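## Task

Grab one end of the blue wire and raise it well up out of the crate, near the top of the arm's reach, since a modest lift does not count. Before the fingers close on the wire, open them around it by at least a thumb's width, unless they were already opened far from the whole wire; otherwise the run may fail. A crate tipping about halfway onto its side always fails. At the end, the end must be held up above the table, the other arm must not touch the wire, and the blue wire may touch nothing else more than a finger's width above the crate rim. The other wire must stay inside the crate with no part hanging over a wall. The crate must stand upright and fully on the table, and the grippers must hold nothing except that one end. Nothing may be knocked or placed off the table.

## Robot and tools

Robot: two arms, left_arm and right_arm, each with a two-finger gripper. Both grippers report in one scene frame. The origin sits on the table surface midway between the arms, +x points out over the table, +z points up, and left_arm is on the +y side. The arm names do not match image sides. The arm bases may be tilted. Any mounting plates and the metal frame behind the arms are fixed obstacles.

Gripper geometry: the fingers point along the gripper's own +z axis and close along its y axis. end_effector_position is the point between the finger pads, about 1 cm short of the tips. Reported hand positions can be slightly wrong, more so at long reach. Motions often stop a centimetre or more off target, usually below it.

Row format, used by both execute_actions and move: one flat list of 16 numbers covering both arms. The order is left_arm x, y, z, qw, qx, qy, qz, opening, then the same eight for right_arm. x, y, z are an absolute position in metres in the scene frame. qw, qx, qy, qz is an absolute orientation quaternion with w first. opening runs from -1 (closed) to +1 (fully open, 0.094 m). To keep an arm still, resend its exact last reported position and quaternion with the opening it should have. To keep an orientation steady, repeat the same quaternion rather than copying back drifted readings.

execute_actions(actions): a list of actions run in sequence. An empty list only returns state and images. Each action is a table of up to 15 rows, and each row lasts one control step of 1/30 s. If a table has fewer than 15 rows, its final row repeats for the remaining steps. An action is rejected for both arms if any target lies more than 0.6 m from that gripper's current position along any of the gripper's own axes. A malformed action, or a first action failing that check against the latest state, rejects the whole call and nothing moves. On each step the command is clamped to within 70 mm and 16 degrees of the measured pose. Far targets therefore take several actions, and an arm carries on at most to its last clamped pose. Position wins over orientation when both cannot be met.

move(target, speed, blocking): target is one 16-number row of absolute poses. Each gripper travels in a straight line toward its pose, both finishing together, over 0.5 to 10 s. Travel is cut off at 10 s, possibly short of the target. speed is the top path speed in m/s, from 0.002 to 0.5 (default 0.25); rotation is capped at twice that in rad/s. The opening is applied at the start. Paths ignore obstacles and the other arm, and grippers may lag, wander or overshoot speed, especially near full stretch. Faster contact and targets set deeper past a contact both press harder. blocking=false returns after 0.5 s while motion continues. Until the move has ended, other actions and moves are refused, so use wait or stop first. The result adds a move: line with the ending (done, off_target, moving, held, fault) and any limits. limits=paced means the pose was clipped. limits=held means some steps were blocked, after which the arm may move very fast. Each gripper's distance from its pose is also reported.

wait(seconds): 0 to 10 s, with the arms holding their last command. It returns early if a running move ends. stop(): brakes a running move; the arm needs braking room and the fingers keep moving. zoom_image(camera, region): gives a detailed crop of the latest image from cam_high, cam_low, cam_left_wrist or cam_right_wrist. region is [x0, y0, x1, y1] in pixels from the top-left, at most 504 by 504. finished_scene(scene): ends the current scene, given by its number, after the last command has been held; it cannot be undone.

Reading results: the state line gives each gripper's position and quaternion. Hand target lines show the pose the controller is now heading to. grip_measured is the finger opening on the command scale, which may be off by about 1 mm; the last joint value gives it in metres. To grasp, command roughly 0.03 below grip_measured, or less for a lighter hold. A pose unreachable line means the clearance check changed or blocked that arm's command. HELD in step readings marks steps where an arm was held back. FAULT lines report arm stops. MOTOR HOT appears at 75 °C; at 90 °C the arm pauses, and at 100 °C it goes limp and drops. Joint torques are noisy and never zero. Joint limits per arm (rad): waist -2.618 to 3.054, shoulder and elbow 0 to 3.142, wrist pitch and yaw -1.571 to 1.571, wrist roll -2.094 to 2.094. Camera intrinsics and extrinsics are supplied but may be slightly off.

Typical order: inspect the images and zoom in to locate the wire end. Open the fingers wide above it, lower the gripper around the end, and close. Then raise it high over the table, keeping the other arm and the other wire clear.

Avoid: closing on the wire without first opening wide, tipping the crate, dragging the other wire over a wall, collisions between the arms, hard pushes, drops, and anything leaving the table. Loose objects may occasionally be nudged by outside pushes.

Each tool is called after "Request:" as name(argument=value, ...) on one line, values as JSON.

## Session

Request:
execute_actions(actions=[])

Scene clock: 0.00 s.
left_arm: end_effector_position=(+0.1715, -0.0832, +0.1396) grip_measured=+1.000 end_effector_quat_wxyz=(-0.000, +0.856, +0.474, +0.206) | right_arm: end_effector_position=(+0.3512, -0.1053, +0.2705) grip_measured=+1.000 end_effector_quat_wxyz=(+0.124, +0.378, +0.918, +0.003)
Joint positions: left_arm=[-1.373  2.771  1.998 -1.14  -0.478  0.725  0.094] | right_arm=[ 0.835  2.458  2.141 -1.281  0.403  1.544  0.094]
Joint velocities: left_arm=[ 0.012 -0.012  0.002  0.022  0.022  0.037  0.   ] | right_arm=[-0.012 -0.012  0.002 -0.095 -0.007 -0.037  0.   ]
Joint torques (N m, as the arm reports them, + toward a larger angle): no reading
Motor temperatures (°C, as the motors report them): left_arm=[20 22 22 21 22 20] | right_arm=[22 22 20 23 24 21]
Hand target (left_arm): +0.172, -0.085, +0.141; +0.003, +0.856, +0.475, +0.206
Hand target (right_arm): +0.352, -0.105, +0.276; +0.130, +0.377, +0.917, +0.006
camera_calibration (this result's frames):
cam_left_wrist: T_world_to_cam=[[-0.892603, 0.362353, -0.268253, 0.219441], [0.0952167, 0.733097, 0.673426, -0.00393109], [0.440673, 0.575561, -0.688866, 0.192209], [0, 0, 0, 1]] pos_world=[0.111547, -0.187261, 0.193919]
cam_right_wrist: T_world_to_cam=[[-0.484551, -0.874363, 0.0264592, 0.0680809], [-0.864043, 0.483115, 0.141526, 0.372513], [-0.136528, 0.0457145, -0.989581, 0.443687], [0, 0, 0, 1]] pos_world=[0.415432, -0.140722, 0.384543]

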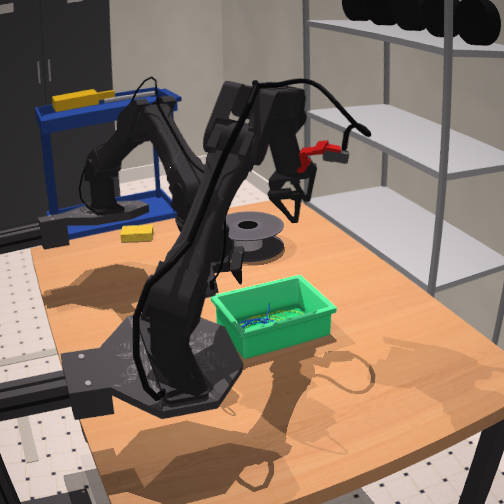

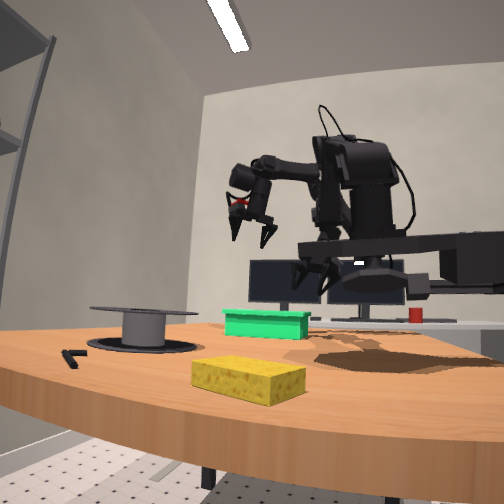

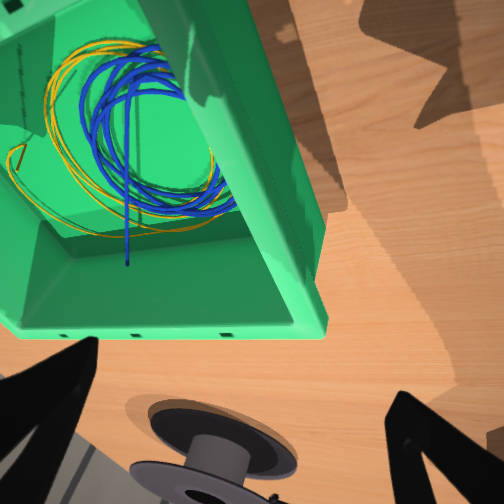

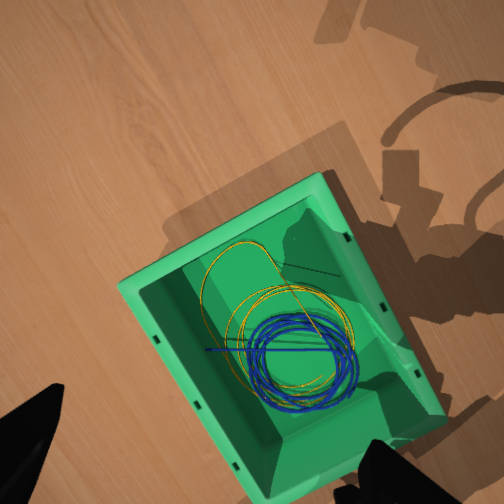

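Request:
move(target=[0.1,0.2,0.22,0,0.856,0.474,0.206,1,0.3512,-0.1053,0.2705,0.124,0.378,0.918,0.003,1], speed=0.4)

Request:
move(target=[0.1,0.2,0.22,0,0.856,0.474,0.206,1,0.303,-0.065,0.11,0,-0.454,0.891,0,-0.4], speed=0.4)

Scene clock: 5.27 s.
left_arm: end_effector_position=(+0.1148, +0.1562, +0.2015) grip_measured=+1.000 end_effector_quat_wxyz=(-0.031, +0.858, +0.464, +0.218) | right_arm: end_effector_position=(+0.3511, -0.1052, +0.2705) grip_measured=+1.000 end_effector_quat_wxyz=(+0.123, +0.378, +0.918, +0.003)
Joint positions: left_arm=[-1.428  1.866  0.82  -0.962 -0.46   0.667  0.094] | right_arm=[ 0.835  2.458  2.141 -1.281  0.402  1.544  0.094]
Joint velocities: left_arm=[ 0.012 -0.002 -0.002  0.007  0.007  0.007  0.   ] | right_arm=[ 0.012 -0.007 -0.012  0.022 -0.037 -0.051  0.   ]
Joint torques (N m, as the arm reports them, + toward a larger angle): left_arm=[-0.44 -4.07  6.43 -0.22 -0.17 -0.04] | right_arm=[  2.02 -14.15   5.46   0.53   0.17   0.02]
Motor temperatures (°C, as the motors report them): left_arm=[20 23 23 21 22 20] | right_arm=[22 24 21 24 24 21]
Hand target (left_arm): +0.117, +0.147, +0.201; -0.021, +0.857, +0.468, +0.215
Hand target (right_arm): +0.351, -0.105, +0.270; +0.124, +0.378, +0.918, +0.003
Off the commanded pose (left_arm): 0.050 m, 4 deg.
Off the commanded pose (right_arm): 0.000 m, 0 deg.
move: held (left_arm); limits=held; held on 12 of 35 steps (left_arm), including the last (left_arm)
pose unreachable (left arm): on one or more control steps of this call, first in action 0 (counted from 0), this arm could not follow its commanded pose, so it was not sent that pose on those steps. On the call's last step it was still not sent that pose. It may still have moved: this result reports where it is.
cause: the commanded pose would bring two parts of the arm too close to each other (its base and its fingers, with joints 1 (waist) to 6 (wrist roll) between them).
camera_calibration (this result's frames):
cam_left_wrist: T_world_to_cam=[[-0.892788, 0.384202, -0.235201, 0.0886608], [0.105017, 0.685237, 0.720709, -0.218946], [0.438066, 0.61874, -0.652119, 0.108173], [0, 0, 0, 1]] pos_world=[0.0547616, 0.0490358, 0.249191]
cam_right_wrist: T_world_to_cam=[[-0.484467, -0.874416, 0.0262418, 0.0681465], [-0.864007, 0.482968, 0.142246, 0.37217], [-0.137056, 0.0462404, -0.989483, 0.443855], [0, 0, 0, 1]] pos_world=[0.415405, -0.140682, 0.384459]

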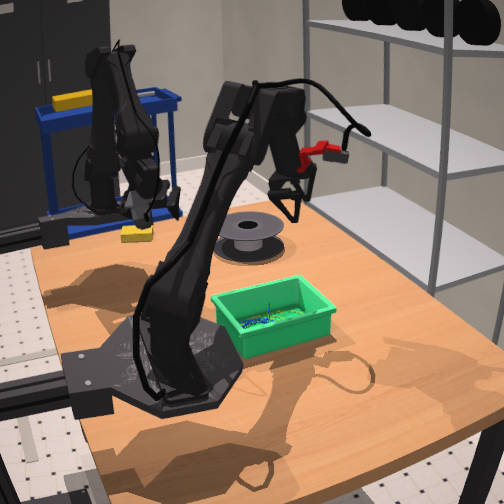

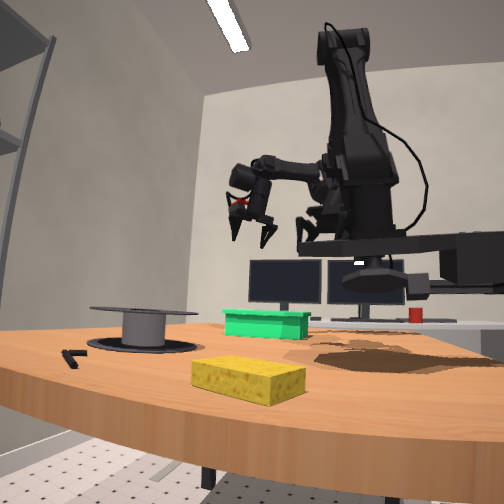

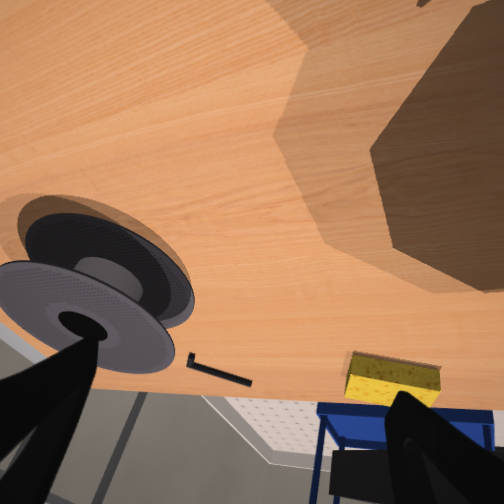

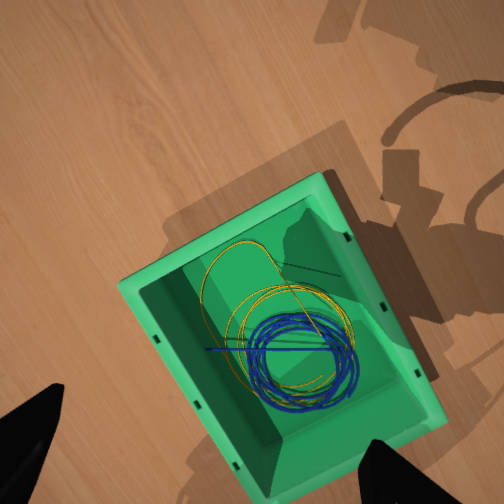

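Scene clock: 8.10 s.
left_arm: end_effector_position=(+0.1129, +0.1681, +0.2083) grip_measured=+1.000 end_effector_quat_wxyz=(-0.017, +0.856, +0.470, +0.213) | right_arm: end_effector_position=(+0.2911, -0.0766, +0.1033) grip_measured=-0.398 end_effector_quat_wxyz=(-0.015, -0.454, +0.891, -0.011)
Joint positions: left_arm=[-1.43   1.777  0.766 -0.967 -0.458  0.66   0.094] | right_arm=[ 0.826  2.666  1.851 -0.925  0.19  -0.153  0.028]
Joint velocities: left_arm=[ 0.002  0.007  0.007  0.051 -0.022 -0.037  0.   ] | right_arm=[-0.007  0.002 -0.012  0.037 -0.022 -0.022 -0.   ]
Joint torques (N m, as the arm reports them, + toward a larger angle): left_arm=[-0.59 -4.38  5.06 -0.29 -0.19  0.01] | right_arm=[  1.9  -15.09   7.13   0.3   -0.12  -0.04]
Motor temperatures (°C, as the motors report them): left_arm=[20 23 23 21 22 20] | right_arm=[22 24 21 24 24 21]
Hand target (left_arm): +0.113, +0.168, +0.208; -0.016, +0.856, +0.471, +0.213
Hand target (right_arm): +0.300, -0.068, +0.110; +0.000, -0.455, +0.891, +0.000
Off the commanded pose (left_arm): 0.036 m, 2 deg.
Off the commanded pose (right_arm): 0.018 m, 2 deg.
move: held (left_arm), off_target (right_arm); limits=held; held on 54 of 85 steps (left_arm), including the last (left_arm)
pose unreachable (left arm): on one or more control steps of this call, first in action 0 (counted from 0), this arm could not follow its commanded pose, so it was not sent that pose on those steps. On the call's last step it was still not sent that pose. It may still have moved: this result reports where it is.
cause: the commanded pose would bring two parts of the arm too close to each other (its base and its fingers, with joints 1 (waist) to 6 (wrist roll) between them).
camera_calibration (this result's frames):
cam_left_wrist: T_world_to_cam=[[-0.894168, 0.370703, -0.251084, 0.089718], [0.097317, 0.708299, 0.699173, -0.230286], [0.437028, 0.600743, -0.669414, 0.112821], [0, 0, 0, 1]] pos_world=[0.0533275, 0.0620757, 0.259061]
cam_right_wrist: T_world_to_cam=[[0.941669, -0.331981, 0.0552091, -0.308123], [-0.324284, -0.851214, 0.412644, 0.043052], [-0.0899953, -0.406477, -0.909218, 0.21221], [0, 0, 0, 1]] pos_world=[0.323209, 0.0206139, 0.192191]

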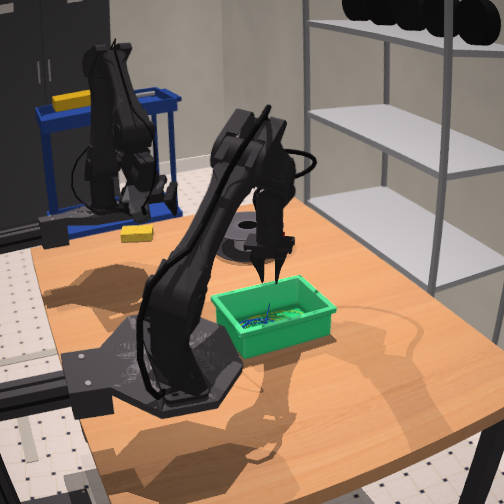

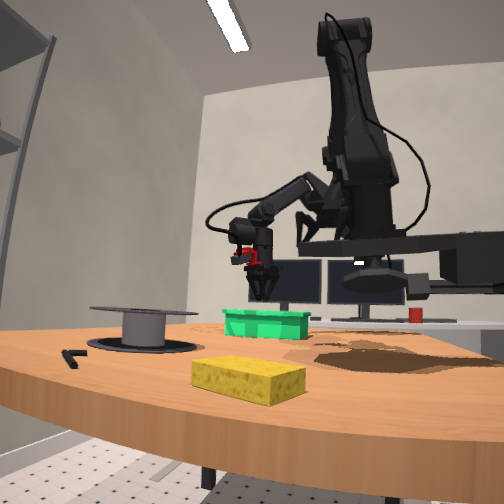

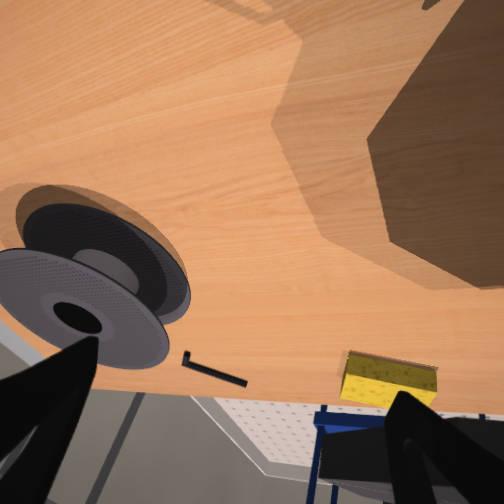

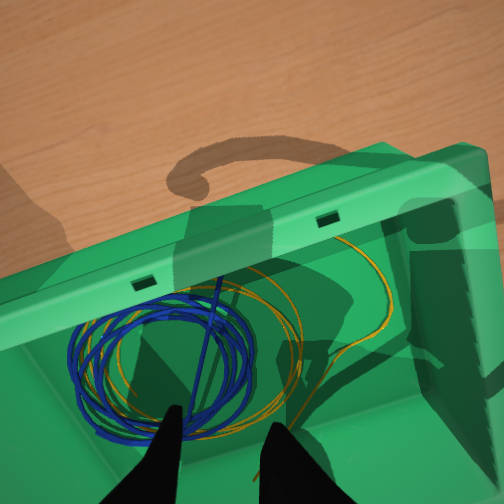

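Request:
move(target=[0.113,0.168,0.208,-0.016,0.856,0.471,0.213,1,0.296,-0.058,0.066,0,-0.454,0.891,0,-0.4], speed=0.1)

Scene clock: 11.57 s.
left_arm: end_effector_position=(+0.1129, +0.1681, +0.2083) grip_measured=+1.000 end_effector_quat_wxyz=(-0.017, +0.856, +0.470, +0.213) | right_arm: end_effector_position=(+0.2847, -0.0713, +0.0579) grip_measured=-0.398 end_effector_quat_wxyz=(-0.021, -0.456, +0.889, -0.013)
Joint positions: left_arm=[-1.43   1.777  0.766 -0.967 -0.458  0.66   0.094] | right_arm=[ 0.826  2.77   1.851 -0.833  0.189 -0.155  0.028]
Joint velocities: left_arm=[ 0.012 -0.012 -0.002  0.022 -0.022  0.007  0.   ] | right_arm=[ 0.017 -0.017 -0.022 -0.037  0.066 -0.066  0.001]
Joint torques (N m, as the arm reports them, + toward a larger angle): left_arm=[-0.68 -4.41  4.8  -0.27 -0.19 -0.01] | right_arm=[  2.19 -15.5    6.93   0.28  -0.14   0.02]
Motor temperatures (°C, as the motors report them): left_arm=[20 23 23 21 22 20] | right_arm=[22 25 21 24 24 21]
Hand target (left_arm): +0.113, +0.168, +0.208; -0.016, +0.856, +0.471, +0.213
Hand target (right_arm): +0.295, -0.059, +0.066; +0.000, -0.454, +0.891, -0.000
Off the commanded pose (left_arm): 0.000 m, 0 deg.
Off the commanded pose (right_arm): 0.019 m, 3 deg.
move: off_target (right_arm)
camera_calibration (this result's frames):
cam_left_wrist: T_world_to_cam=[[-0.894168, 0.370703, -0.251084, 0.089718], [0.097317, 0.708299, 0.699173, -0.230286], [0.437028, 0.600743, -0.669414, 0.112821], [0, 0, 0, 1]] pos_world=[0.0533275, 0.0620757, 0.259061]
cam_right_wrist: T_world_to_cam=[[0.943657, -0.3272, 0.0495119, -0.29771], [-0.316724, -0.849637, 0.421667, 0.0617272], [-0.0959023, -0.413591, -0.905398, 0.173463], [0, 0, 0, 1]] pos_world=[0.317122, 0.0267778, 0.145765]

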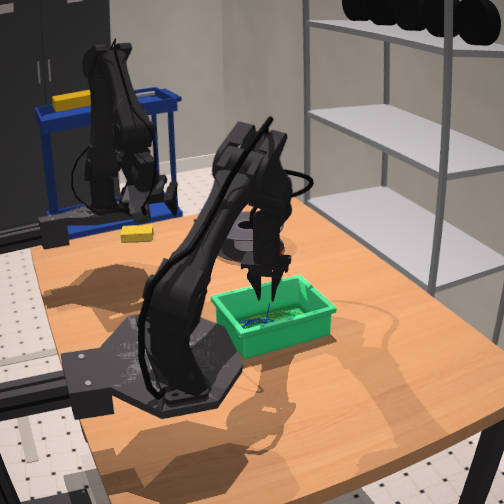

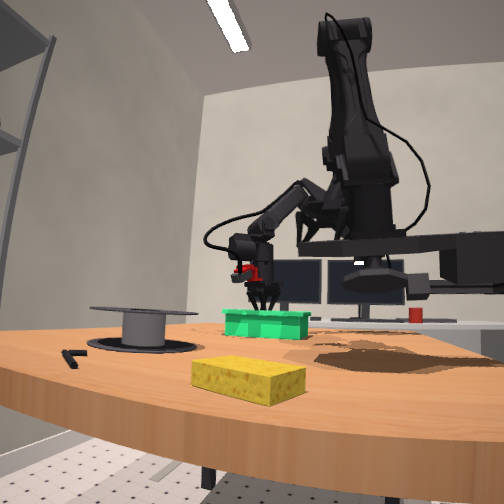

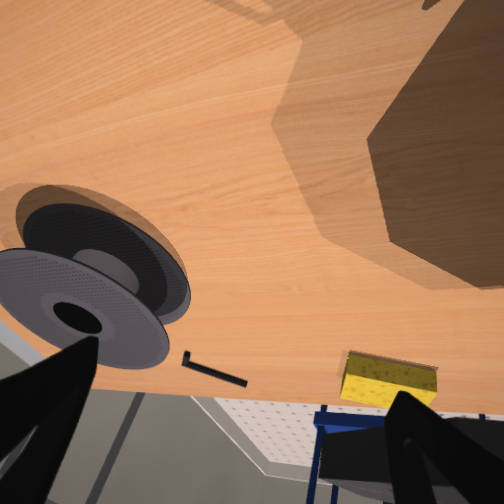

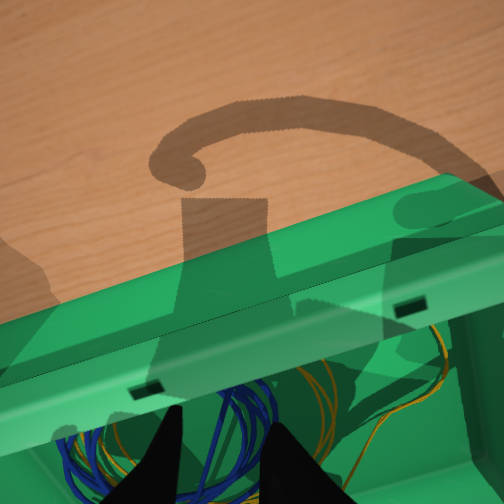

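Request:
zoom_image(camera="cam_high", region=[220, 260, 320, 340])

Region (220, 260, 320, 340) of cam_high's 504x504 image, scaled by 5.040, with more detail than that image has; it fills the top 403 rows of this view, and the rest is white.

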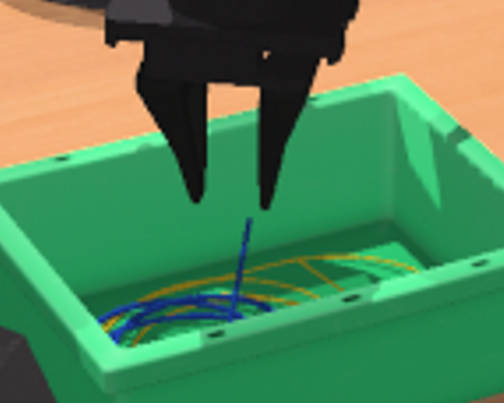

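Request:
move(target=[0.113,0.168,0.208,-0.016,0.856,0.471,0.213,1,0.302,-0.054,0.04,0,-0.454,0.891,0,-0.4], speed=0.06)

Request:
zoom_image(camera="cam_high", region=[220, 260, 320, 340])

Scene clock: 15.60 s.
left_arm: end_effector_position=(+0.1129, +0.1681, +0.2083) grip_measured=+1.000 end_effector_quat_wxyz=(-0.017, +0.856, +0.470, +0.213) | right_arm: end_effector_position=(+0.2919, -0.0625, +0.0382) grip_measured=-0.398 end_effector_quat_wxyz=(-0.016, -0.456, +0.890, -0.010)
Joint positions: left_arm=[-1.43   1.777  0.766 -0.967 -0.458  0.66   0.094] | right_arm=[ 0.821  2.847  1.922 -0.815  0.189 -0.163  0.028]
Joint velocities: left_arm=[ 0.002  0.017 -0.007 -0.022  0.051  0.022  0.   ] | right_arm=[-0.002 -0.012 -0.012  0.022 -0.095  0.022  0.001]
Joint torques (N m, as the arm reports them, + toward a larger angle): left_arm=[-0.69 -4.53  4.93 -0.28 -0.21 -0.03] | right_arm=[  1.75 -14.84   6.7    0.42  -0.09  -0.06]
Motor temperatures (°C, as the motors report them): left_arm=[20 23 23 21 22 20] | right_arm=[22 26 21 24 24 21]
Hand target (left_arm): +0.113, +0.168, +0.208; -0.016, +0.856, +0.471, +0.213
Hand target (right_arm): +0.302, -0.054, +0.040; +0.000, -0.454, +0.891, +0.000
Off the commanded pose (left_arm): 0.000 m, 0 deg.
Off the commanded pose (right_arm): 0.013 m, 2 deg.
move: off_target (right_arm)
camera_calibration (this result's frames):
cam_left_wrist: T_world_to_cam=[[-0.894168, 0.370703, -0.251084, 0.089718], [0.097317, 0.708299, 0.699173, -0.230286], [0.437028, 0.600743, -0.669414, 0.112821], [0, 0, 0, 1]] pos_world=[0.0533275, 0.0620757, 0.259061]
cam_right_wrist: T_world_to_cam=[[0.943229, -0.327859, 0.0531673, -0.30071], [-0.319817, -0.853316, 0.411788, 0.0808068], [-0.0896399, -0.405415, -0.909727, 0.158812], [0, 0, 0, 1]] pos_world=[0.323717, 0.0347481, 0.127188]

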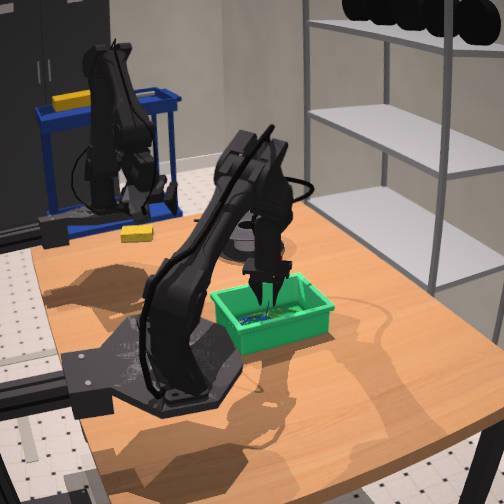

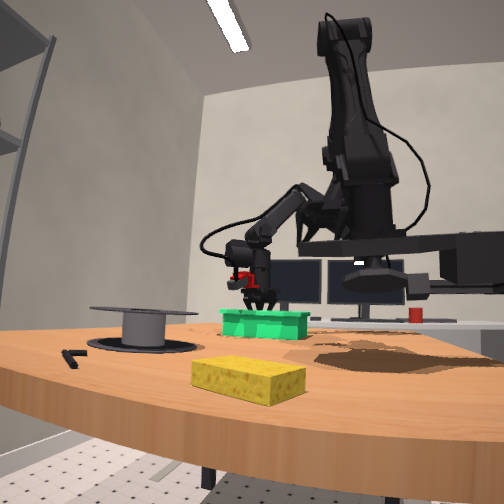

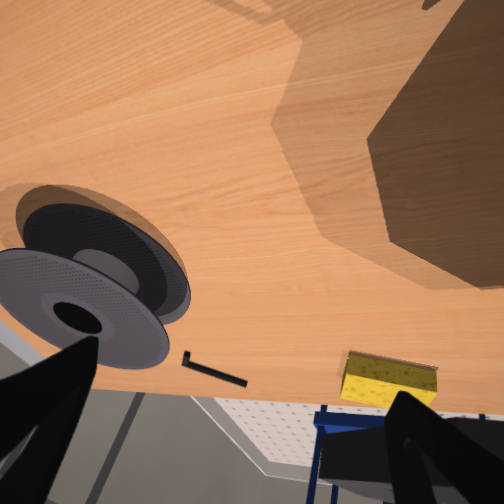

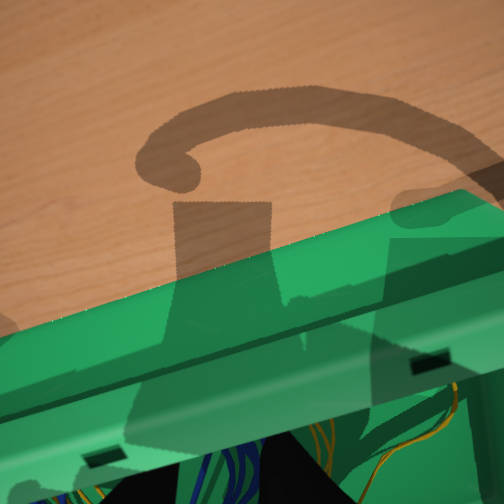

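Region (220, 260, 320, 340) of cam_high's 504x504 image, scaled by 5.040, with more detail than that image has; it fills the top 403 rows of this view, and the rest is white.

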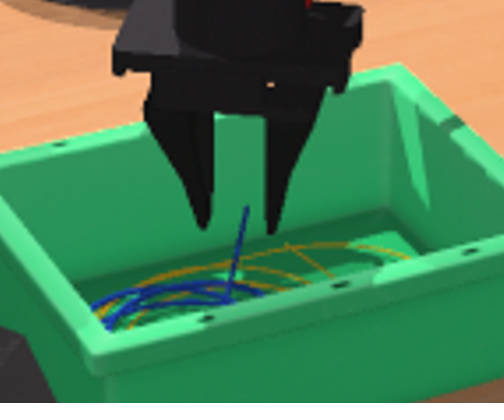

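Request:
move(target=[0.113,0.168,0.208,-0.016,0.856,0.471,0.213,1,0.296,-0.064,0.031,0,-0.454,0.891,0,-0.4], speed=0.05)

Request:
move(target=[0.113,0.168,0.208,-0.016,0.856,0.471,0.213,1,0.296,-0.064,0.031,0,-0.454,0.891,0,-1])

Request:
move(target=[0.113,0.168,0.208,-0.016,0.856,0.471,0.213,1,0.29,-0.07,0.14,0,-0.454,0.891,0,-1], speed=0.12)

Scene clock: 18.17 s.
left_arm: end_effector_position=(+0.1129, +0.1681, +0.2083) grip_measured=+1.000 end_effector_quat_wxyz=(-0.017, +0.856, +0.470, +0.213) | right_arm: end_effector_position=(+0.2928, -0.0616, +0.0358) grip_measured=-0.398 end_effector_quat_wxyz=(-0.007, -0.458, +0.889, -0.003)
Joint positions: left_arm=[-1.43   1.777  0.766 -0.967 -0.458  0.66   0.094] | right_arm=[ 0.817  2.836  1.888 -0.77   0.181 -0.174  0.028]
Joint velocities: left_arm=[ 0.012  0.007 -0.027  0.007 -0.037 -0.022  0.   ] | right_arm=[ 0.007 -0.012 -0.002 -0.037 -0.022 -0.081 -0.001]
Joint torques (N m, as the arm reports them, + toward a larger angle): left_arm=[-0.61 -4.5   4.85 -0.32 -0.24 -0.06] | right_arm=[  1.36 -15.71   3.17   0.68   0.01   0.01]
Motor temperatures (°C, as the motors report them): left_arm=[20 23 23 21 22 20] | right_arm=[22 27 22 24 24 21]
Hand target (left_arm): +0.113, +0.168, +0.208; -0.016, +0.856, +0.471, +0.213
Hand target (right_arm): +0.296, -0.064, +0.031; -0.001, -0.454, +0.891, -0.000
Off the commanded pose (left_arm): 0.000 m, 0 deg.
Off the commanded pose (right_arm): 0.006 m, 1 deg.
move: done
camera_calibration (this result's frames):
cam_left_wrist: T_world_to_cam=[[-0.894168, 0.370703, -0.251084, 0.089718], [0.097317, 0.708299, 0.699173, -0.230286], [0.437028, 0.600743, -0.669414, 0.112821], [0, 0, 0, 1]] pos_world=[0.0533275, 0.0620757, 0.259061]
cam_right_wrist: T_world_to_cam=[[0.943608, -0.326484, 0.0548869, -0.301173], [-0.321231, -0.862798, 0.390371, 0.0834384], [-0.0800936, -0.385989, -0.91902, 0.155772], [0, 0, 0, 1]] pos_world=[0.323469, 0.0337887, 0.127116]

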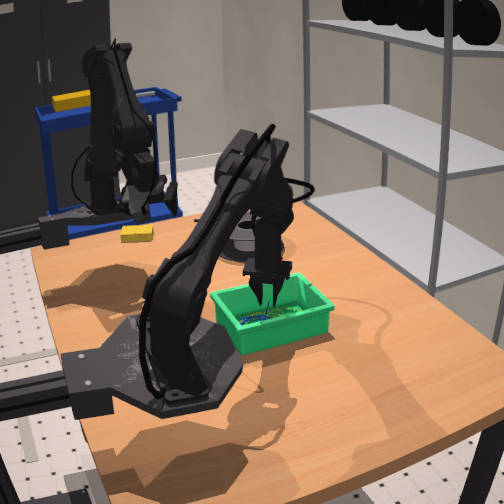

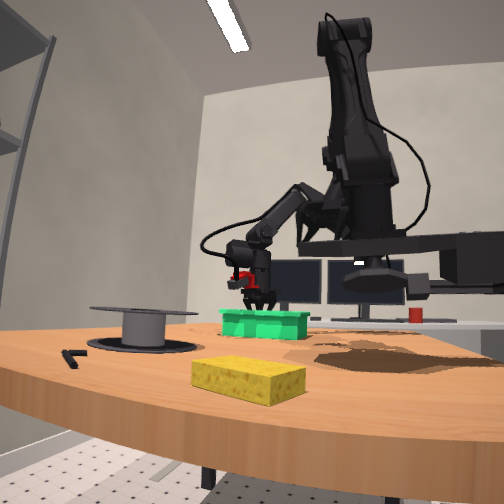

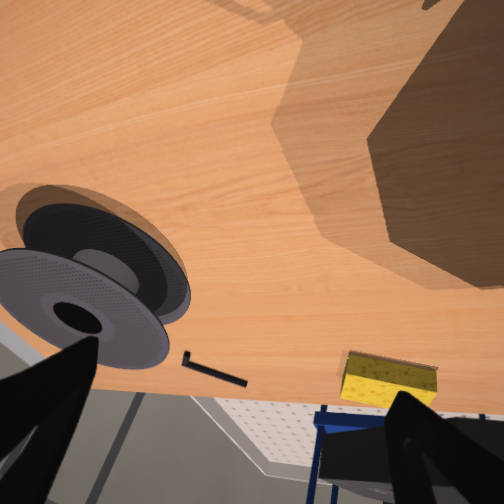

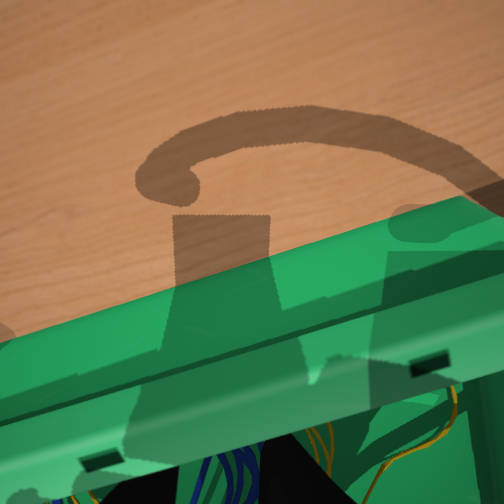

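Scene clock: 18.90 s.
left_arm: end_effector_position=(+0.1129, +0.1681, +0.2083) grip_measured=+1.000 end_effector_quat_wxyz=(-0.017, +0.856, +0.470, +0.213) | right_arm: end_effector_position=(+0.2987, -0.0590, +0.0353) grip_measured=-0.983 end_effector_quat_wxyz=(+0.005, -0.453, +0.891, +0.001)
Joint positions: left_arm=[-1.43   1.777  0.766 -0.967 -0.458  0.66   0.094] | right_arm=[ 0.811  2.836  1.888 -0.744  0.181 -0.174  0.001]
Joint velocities: left_arm=[-0.012  0.002  0.017 -0.007 -0.051  0.022  0.   ] | right_arm=[ 0.007  0.017 -0.007  0.007 -0.081  0.022 -0.001]
Joint torques (N m, as the arm reports them, + toward a larger angle): left_arm=[-0.39 -4.42  4.91 -0.28 -0.25 -0.03] | right_arm=[  1.81 -15.91   3.11   0.44   0.    -0.02]
Motor temperatures (°C, as the motors report them): left_arm=[20 23 23 21 22 20] | right_arm=[22 27 22 24 24 21]
Hand target (left_arm): +0.113, +0.168, +0.208; -0.016, +0.856, +0.471, +0.213
Hand target (right_arm): +0.296, -0.064, +0.031; -0.000, -0.454, +0.891, +0.000
Off the commanded pose (left_arm): 0.000 m, 0 deg.
Off the commanded pose (right_arm): 0.007 m, 1 deg.
move: done
camera_calibration (this result's frames):
cam_left_wrist: T_world_to_cam=[[-0.894168, 0.370703, -0.251084, 0.089718], [0.097317, 0.708299, 0.699173, -0.230286], [0.437028, 0.600743, -0.669414, 0.112821], [0, 0, 0, 1]] pos_world=[0.0533275, 0.0620757, 0.259061]
cam_right_wrist: T_world_to_cam=[[0.939354, -0.336732, 0.0650023, -0.305596], [-0.336094, -0.866188, 0.369809, 0.0927773], [-0.0682224, -0.369229, -0.926831, 0.154574], [0, 0, 0, 1]] pos_world=[0.32879, 0.034532, 0.128819]

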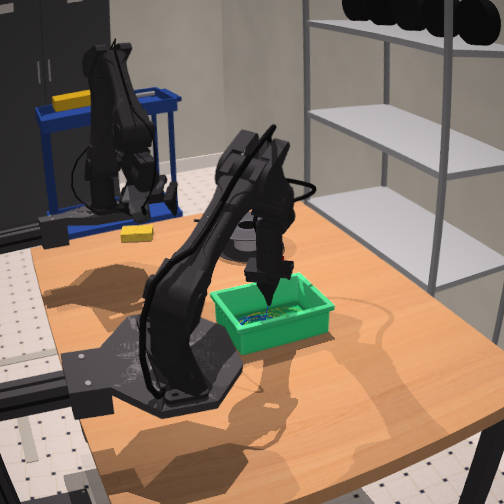

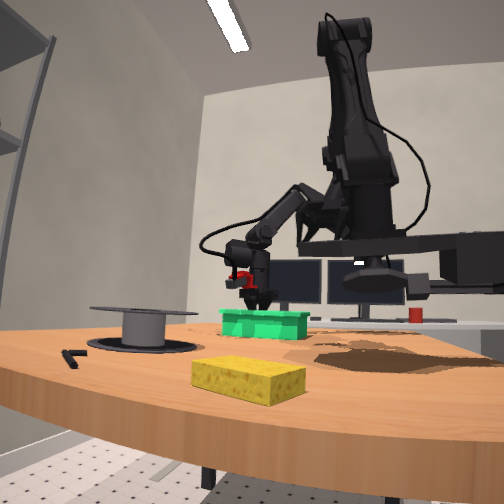

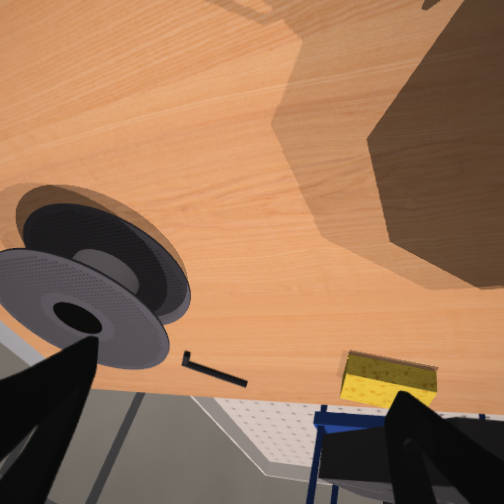

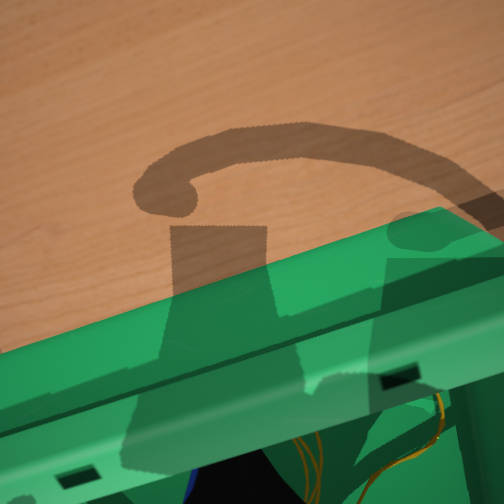

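Scene clock: 20.30 s.
left_arm: end_effector_position=(+0.1129, +0.1681, +0.2083) grip_measured=+1.000 end_effector_quat_wxyz=(-0.017, +0.856, +0.470, +0.213) | right_arm: end_effector_position=(+0.2969, -0.0719, +0.1339) grip_measured=-0.983 end_effector_quat_wxyz=(-0.000, -0.451, +0.892, -0.002)
Joint positions: left_arm=[-1.43   1.777  0.766 -0.967 -0.458  0.66   0.094] | right_arm=[ 0.834  2.609  1.874 -0.972  0.181 -0.145  0.001]
Joint velocities: left_arm=[ 0.012 -0.012  0.007 -0.066  0.022  0.066  0.   ] | right_arm=[ 0.022  0.002 -0.017 -0.022 -0.154 -0.022 -0.001]
Joint torques (N m, as the arm reports them, + toward a larger angle): left_arm=[-0.68 -4.57  4.9  -0.34 -0.23 -0.02] | right_arm=[  2.95 -16.15   4.85   0.19  -0.06   0.1 ]
Motor temperatures (°C, as the motors report them): left_arm=[20 23 23 21 22 20] | right_arm=[22 27 21 24 24 21]
Hand target (left_arm): +0.113, +0.168, +0.208; -0.016, +0.856, +0.471, +0.213
Hand target (right_arm): +0.292, -0.069, +0.140; +0.000, -0.454, +0.891, -0.000
Off the commanded pose (left_arm): 0.000 m, 0 deg.
Off the commanded pose (right_arm): 0.009 m, 0 deg.
move: done
camera_calibration (this result's frames):
cam_left_wrist: T_world_to_cam=[[-0.894168, 0.370703, -0.251084, 0.089718], [0.097317, 0.708299, 0.699173, -0.230286], [0.437028, 0.600743, -0.669414, 0.112821], [0, 0, 0, 1]] pos_world=[0.0533275, 0.0620757, 0.259061]
cam_right_wrist: T_world_to_cam=[[0.93821, -0.34037, 0.0625404, -0.314175], [-0.337668, -0.860789, 0.380818, 0.0439023], [-0.0757848, -0.378405, -0.922533, 0.242046], [0, 0, 0, 1]] pos_world=[0.327929, 0.0224464, 0.226225]

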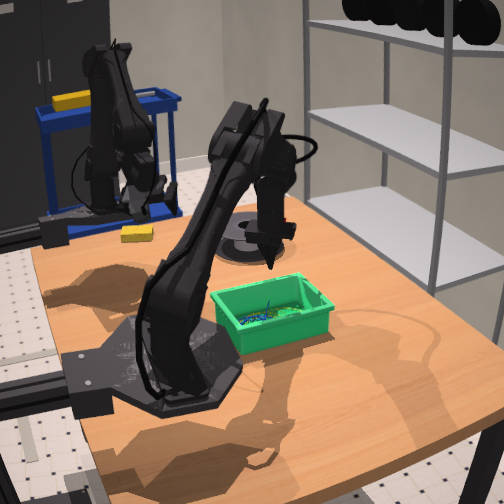

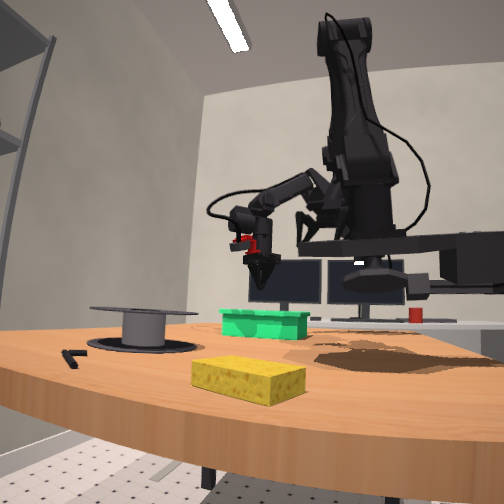

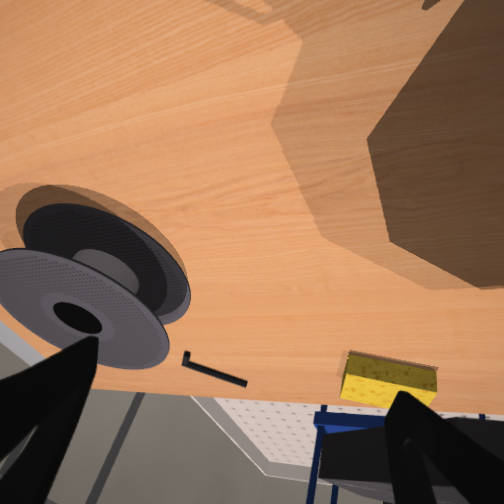

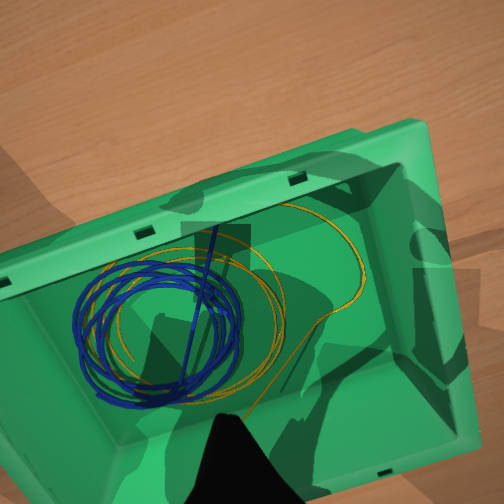

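Request:
move(target=[0.113,0.168,0.208,-0.016,0.856,0.471,0.213,1,0.288,-0.068,0.075,0.145,-0.447,0.878,0.093,-0.4], speed=0.15)

Request:
move(target=[0.113,0.168,0.208,-0.016,0.856,0.471,0.213,1,0.296,-0.054,0.028,0.145,-0.447,0.878,0.093,-0.4], speed=0.07)

Request:
zoom_image(camera="cam_high", region=[220, 260, 320, 340])

Scene clock: 25.47 s.
left_arm: end_effector_position=(+0.1129, +0.1681, +0.2083) grip_measured=+1.000 end_effector_quat_wxyz=(-0.017, +0.856, +0.470, +0.213) | right_arm: end_effector_position=(+0.2850, -0.0688, +0.0700) grip_measured=-0.402 end_effector_quat_wxyz=(+0.140, -0.445, +0.880, +0.085)
Joint positions: left_arm=[-1.43   1.777  0.766 -0.967 -0.458  0.66   0.094] | right_arm=[ 0.793  2.5    1.295 -0.176  0.088 -0.229  0.028]
Joint velocities: left_arm=[-0.007 -0.007  0.002  0.022  0.007  0.007  0.   ] | right_arm=[-0.007 -0.007 -0.012  0.066 -0.051 -0.051  0.001]
Joint torques (N m, as the arm reports them, + toward a larger angle): left_arm=[-0.74 -4.61  5.   -0.33 -0.23 -0.03] | right_arm=[  1.41 -14.9    3.41   1.03  -0.26  -0.05]
Motor temperatures (°C, as the motors report them): left_arm=[20 23 23 21 22 20] | right_arm=[23 28 21 24 24 21]
Hand target (left_arm): +0.113, +0.168, +0.208; -0.016, +0.856, +0.471, +0.213
Hand target (right_arm): +0.286, -0.069, +0.075; +0.144, -0.445, +0.879, +0.093
Off the commanded pose (left_arm): 0.000 m, 0 deg.
Off the commanded pose (right_arm): 0.006 m, 1 deg.
move: done
camera_calibration (this result's frames):
cam_left_wrist: T_world_to_cam=[[-0.894168, 0.370703, -0.251084, 0.089718], [0.097317, 0.708299, 0.699173, -0.230286], [0.437028, 0.600743, -0.669414, 0.112821], [0, 0, 0, 1]] pos_world=[0.0533275, 0.0620757, 0.259061]
cam_right_wrist: T_world_to_cam=[[0.922407, -0.366329, 0.12235, -0.299461], [-0.375656, -0.924554, 0.0638934, 0.0954395], [0.0897135, -0.104897, -0.990428, 0.159757], [0, 0, 0, 1]] pos_world=[0.297745, -0.00470405, 0.188769]

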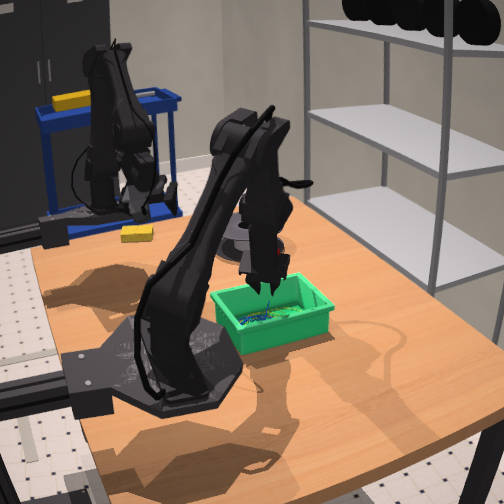

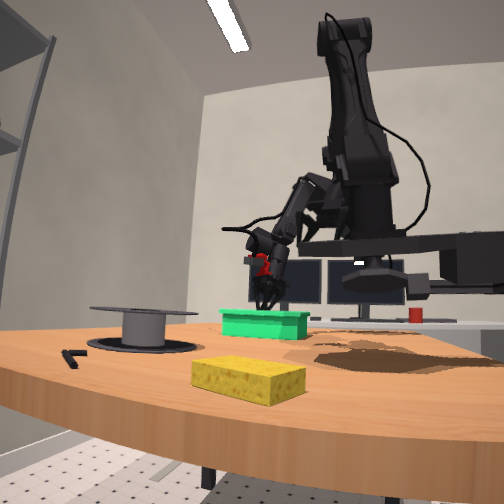

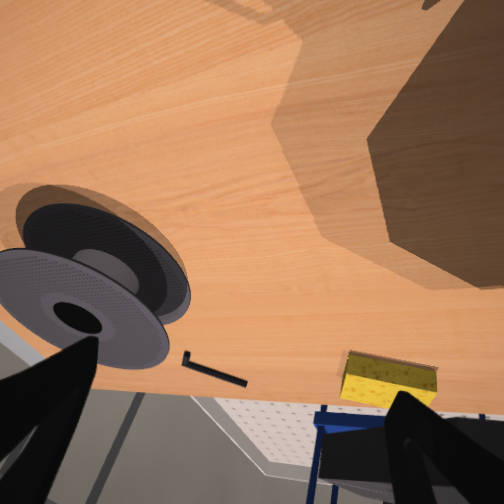

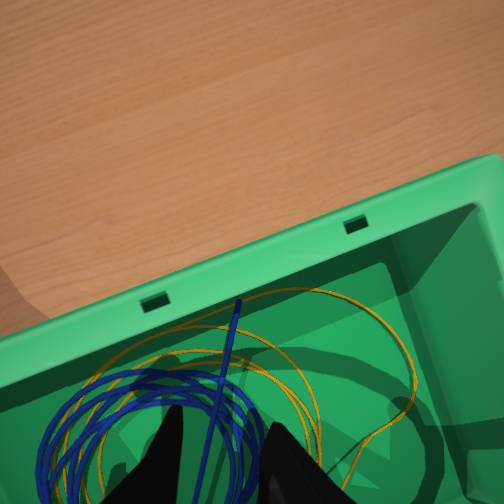

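Scene clock: 26.47 s.
left_arm: end_effector_position=(+0.1129, +0.1681, +0.2083) grip_measured=+1.000 end_effector_quat_wxyz=(-0.017, +0.856, +0.470, +0.213) | right_arm: end_effector_position=(+0.2851, -0.0629, +0.0238) grip_measured=-0.402 end_effector_quat_wxyz=(+0.131, -0.449, +0.880, +0.083)
Joint positions: left_arm=[-1.43   1.777  0.766 -0.967 -0.458  0.66   0.094] | right_arm=[ 0.782  2.651  1.358 -0.105  0.086 -0.244  0.028]
Joint velocities: left_arm=[-0.012  0.017 -0.002  0.007  0.037 -0.007  0.   ] | right_arm=[ 0.007 -0.012  0.002  0.007 -0.081  0.037 -0.   ]
Joint torques (N m, as the arm reports them, + toward a larger angle): left_arm=[-0.62 -4.37  4.88 -0.3  -0.17 -0.01] | right_arm=[  1.57 -13.18   5.95   0.97  -0.23  -0.05]
Motor temperatures (°C, as the motors report them): left_arm=[20 23 23 21 22 20] | right_arm=[22 28 21 24 24 21]
Hand target (left_arm): +0.113, +0.168, +0.208; -0.016, +0.856, +0.471, +0.213
Hand target (right_arm): +0.295, -0.055, +0.028; +0.145, -0.447, +0.878, +0.093
Off the commanded pose (left_arm): 0.000 m, 0 deg.
Off the commanded pose (right_arm): 0.015 m, 2 deg.
move: off_target (right_arm)
camera_calibration (this result's frames):
cam_left_wrist: T_world_to_cam=[[-0.894168, 0.370703, -0.251084, 0.089718], [0.097317, 0.708299, 0.699173, -0.230286], [0.437028, 0.600743, -0.669414, 0.112821], [0, 0, 0, 1]] pos_world=[0.0533275, 0.0620757, 0.259061]
cam_right_wrist: T_world_to_cam=[[0.926512, -0.35817, 0.11528, -0.292233], [-0.368049, -0.926373, 0.0798311, 0.101298], [0.078199, -0.116393, -0.99012, 0.11717], [0, 0, 0, 1]] pos_world=[0.298878, 0.00280863, 0.141615]

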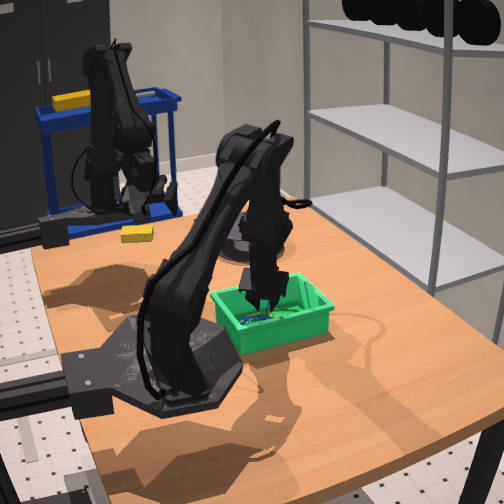

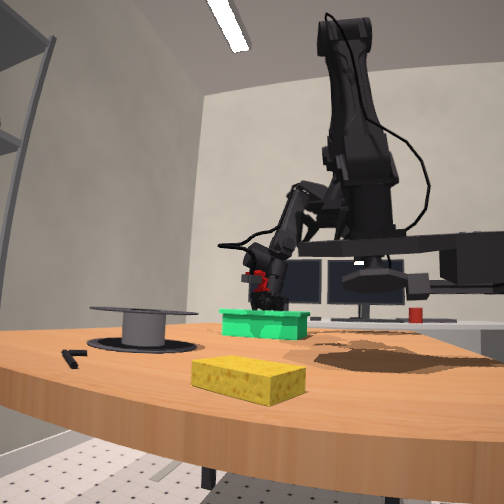

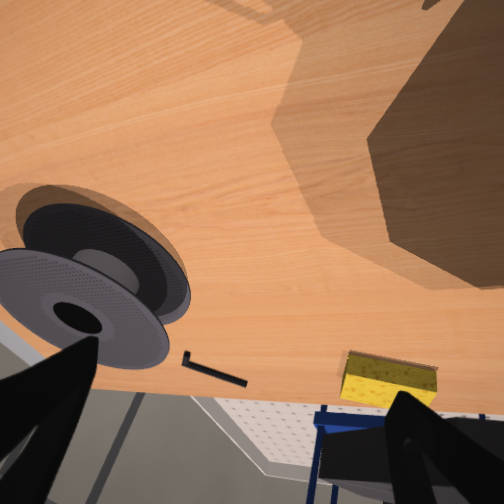

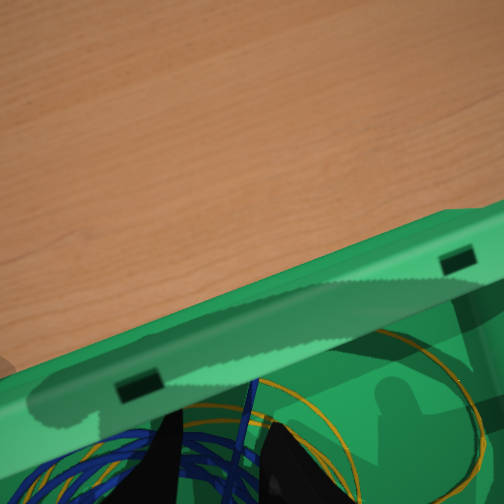

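Region (220, 260, 320, 340) of cam_high's 504x504 image, scaled by 5.040, with more detail than that image has; it fills the top 403 rows of this view, and the rest is white.

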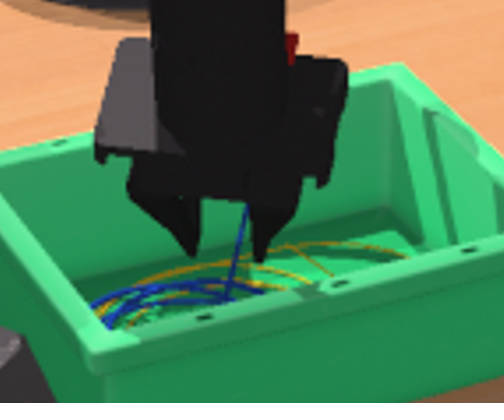

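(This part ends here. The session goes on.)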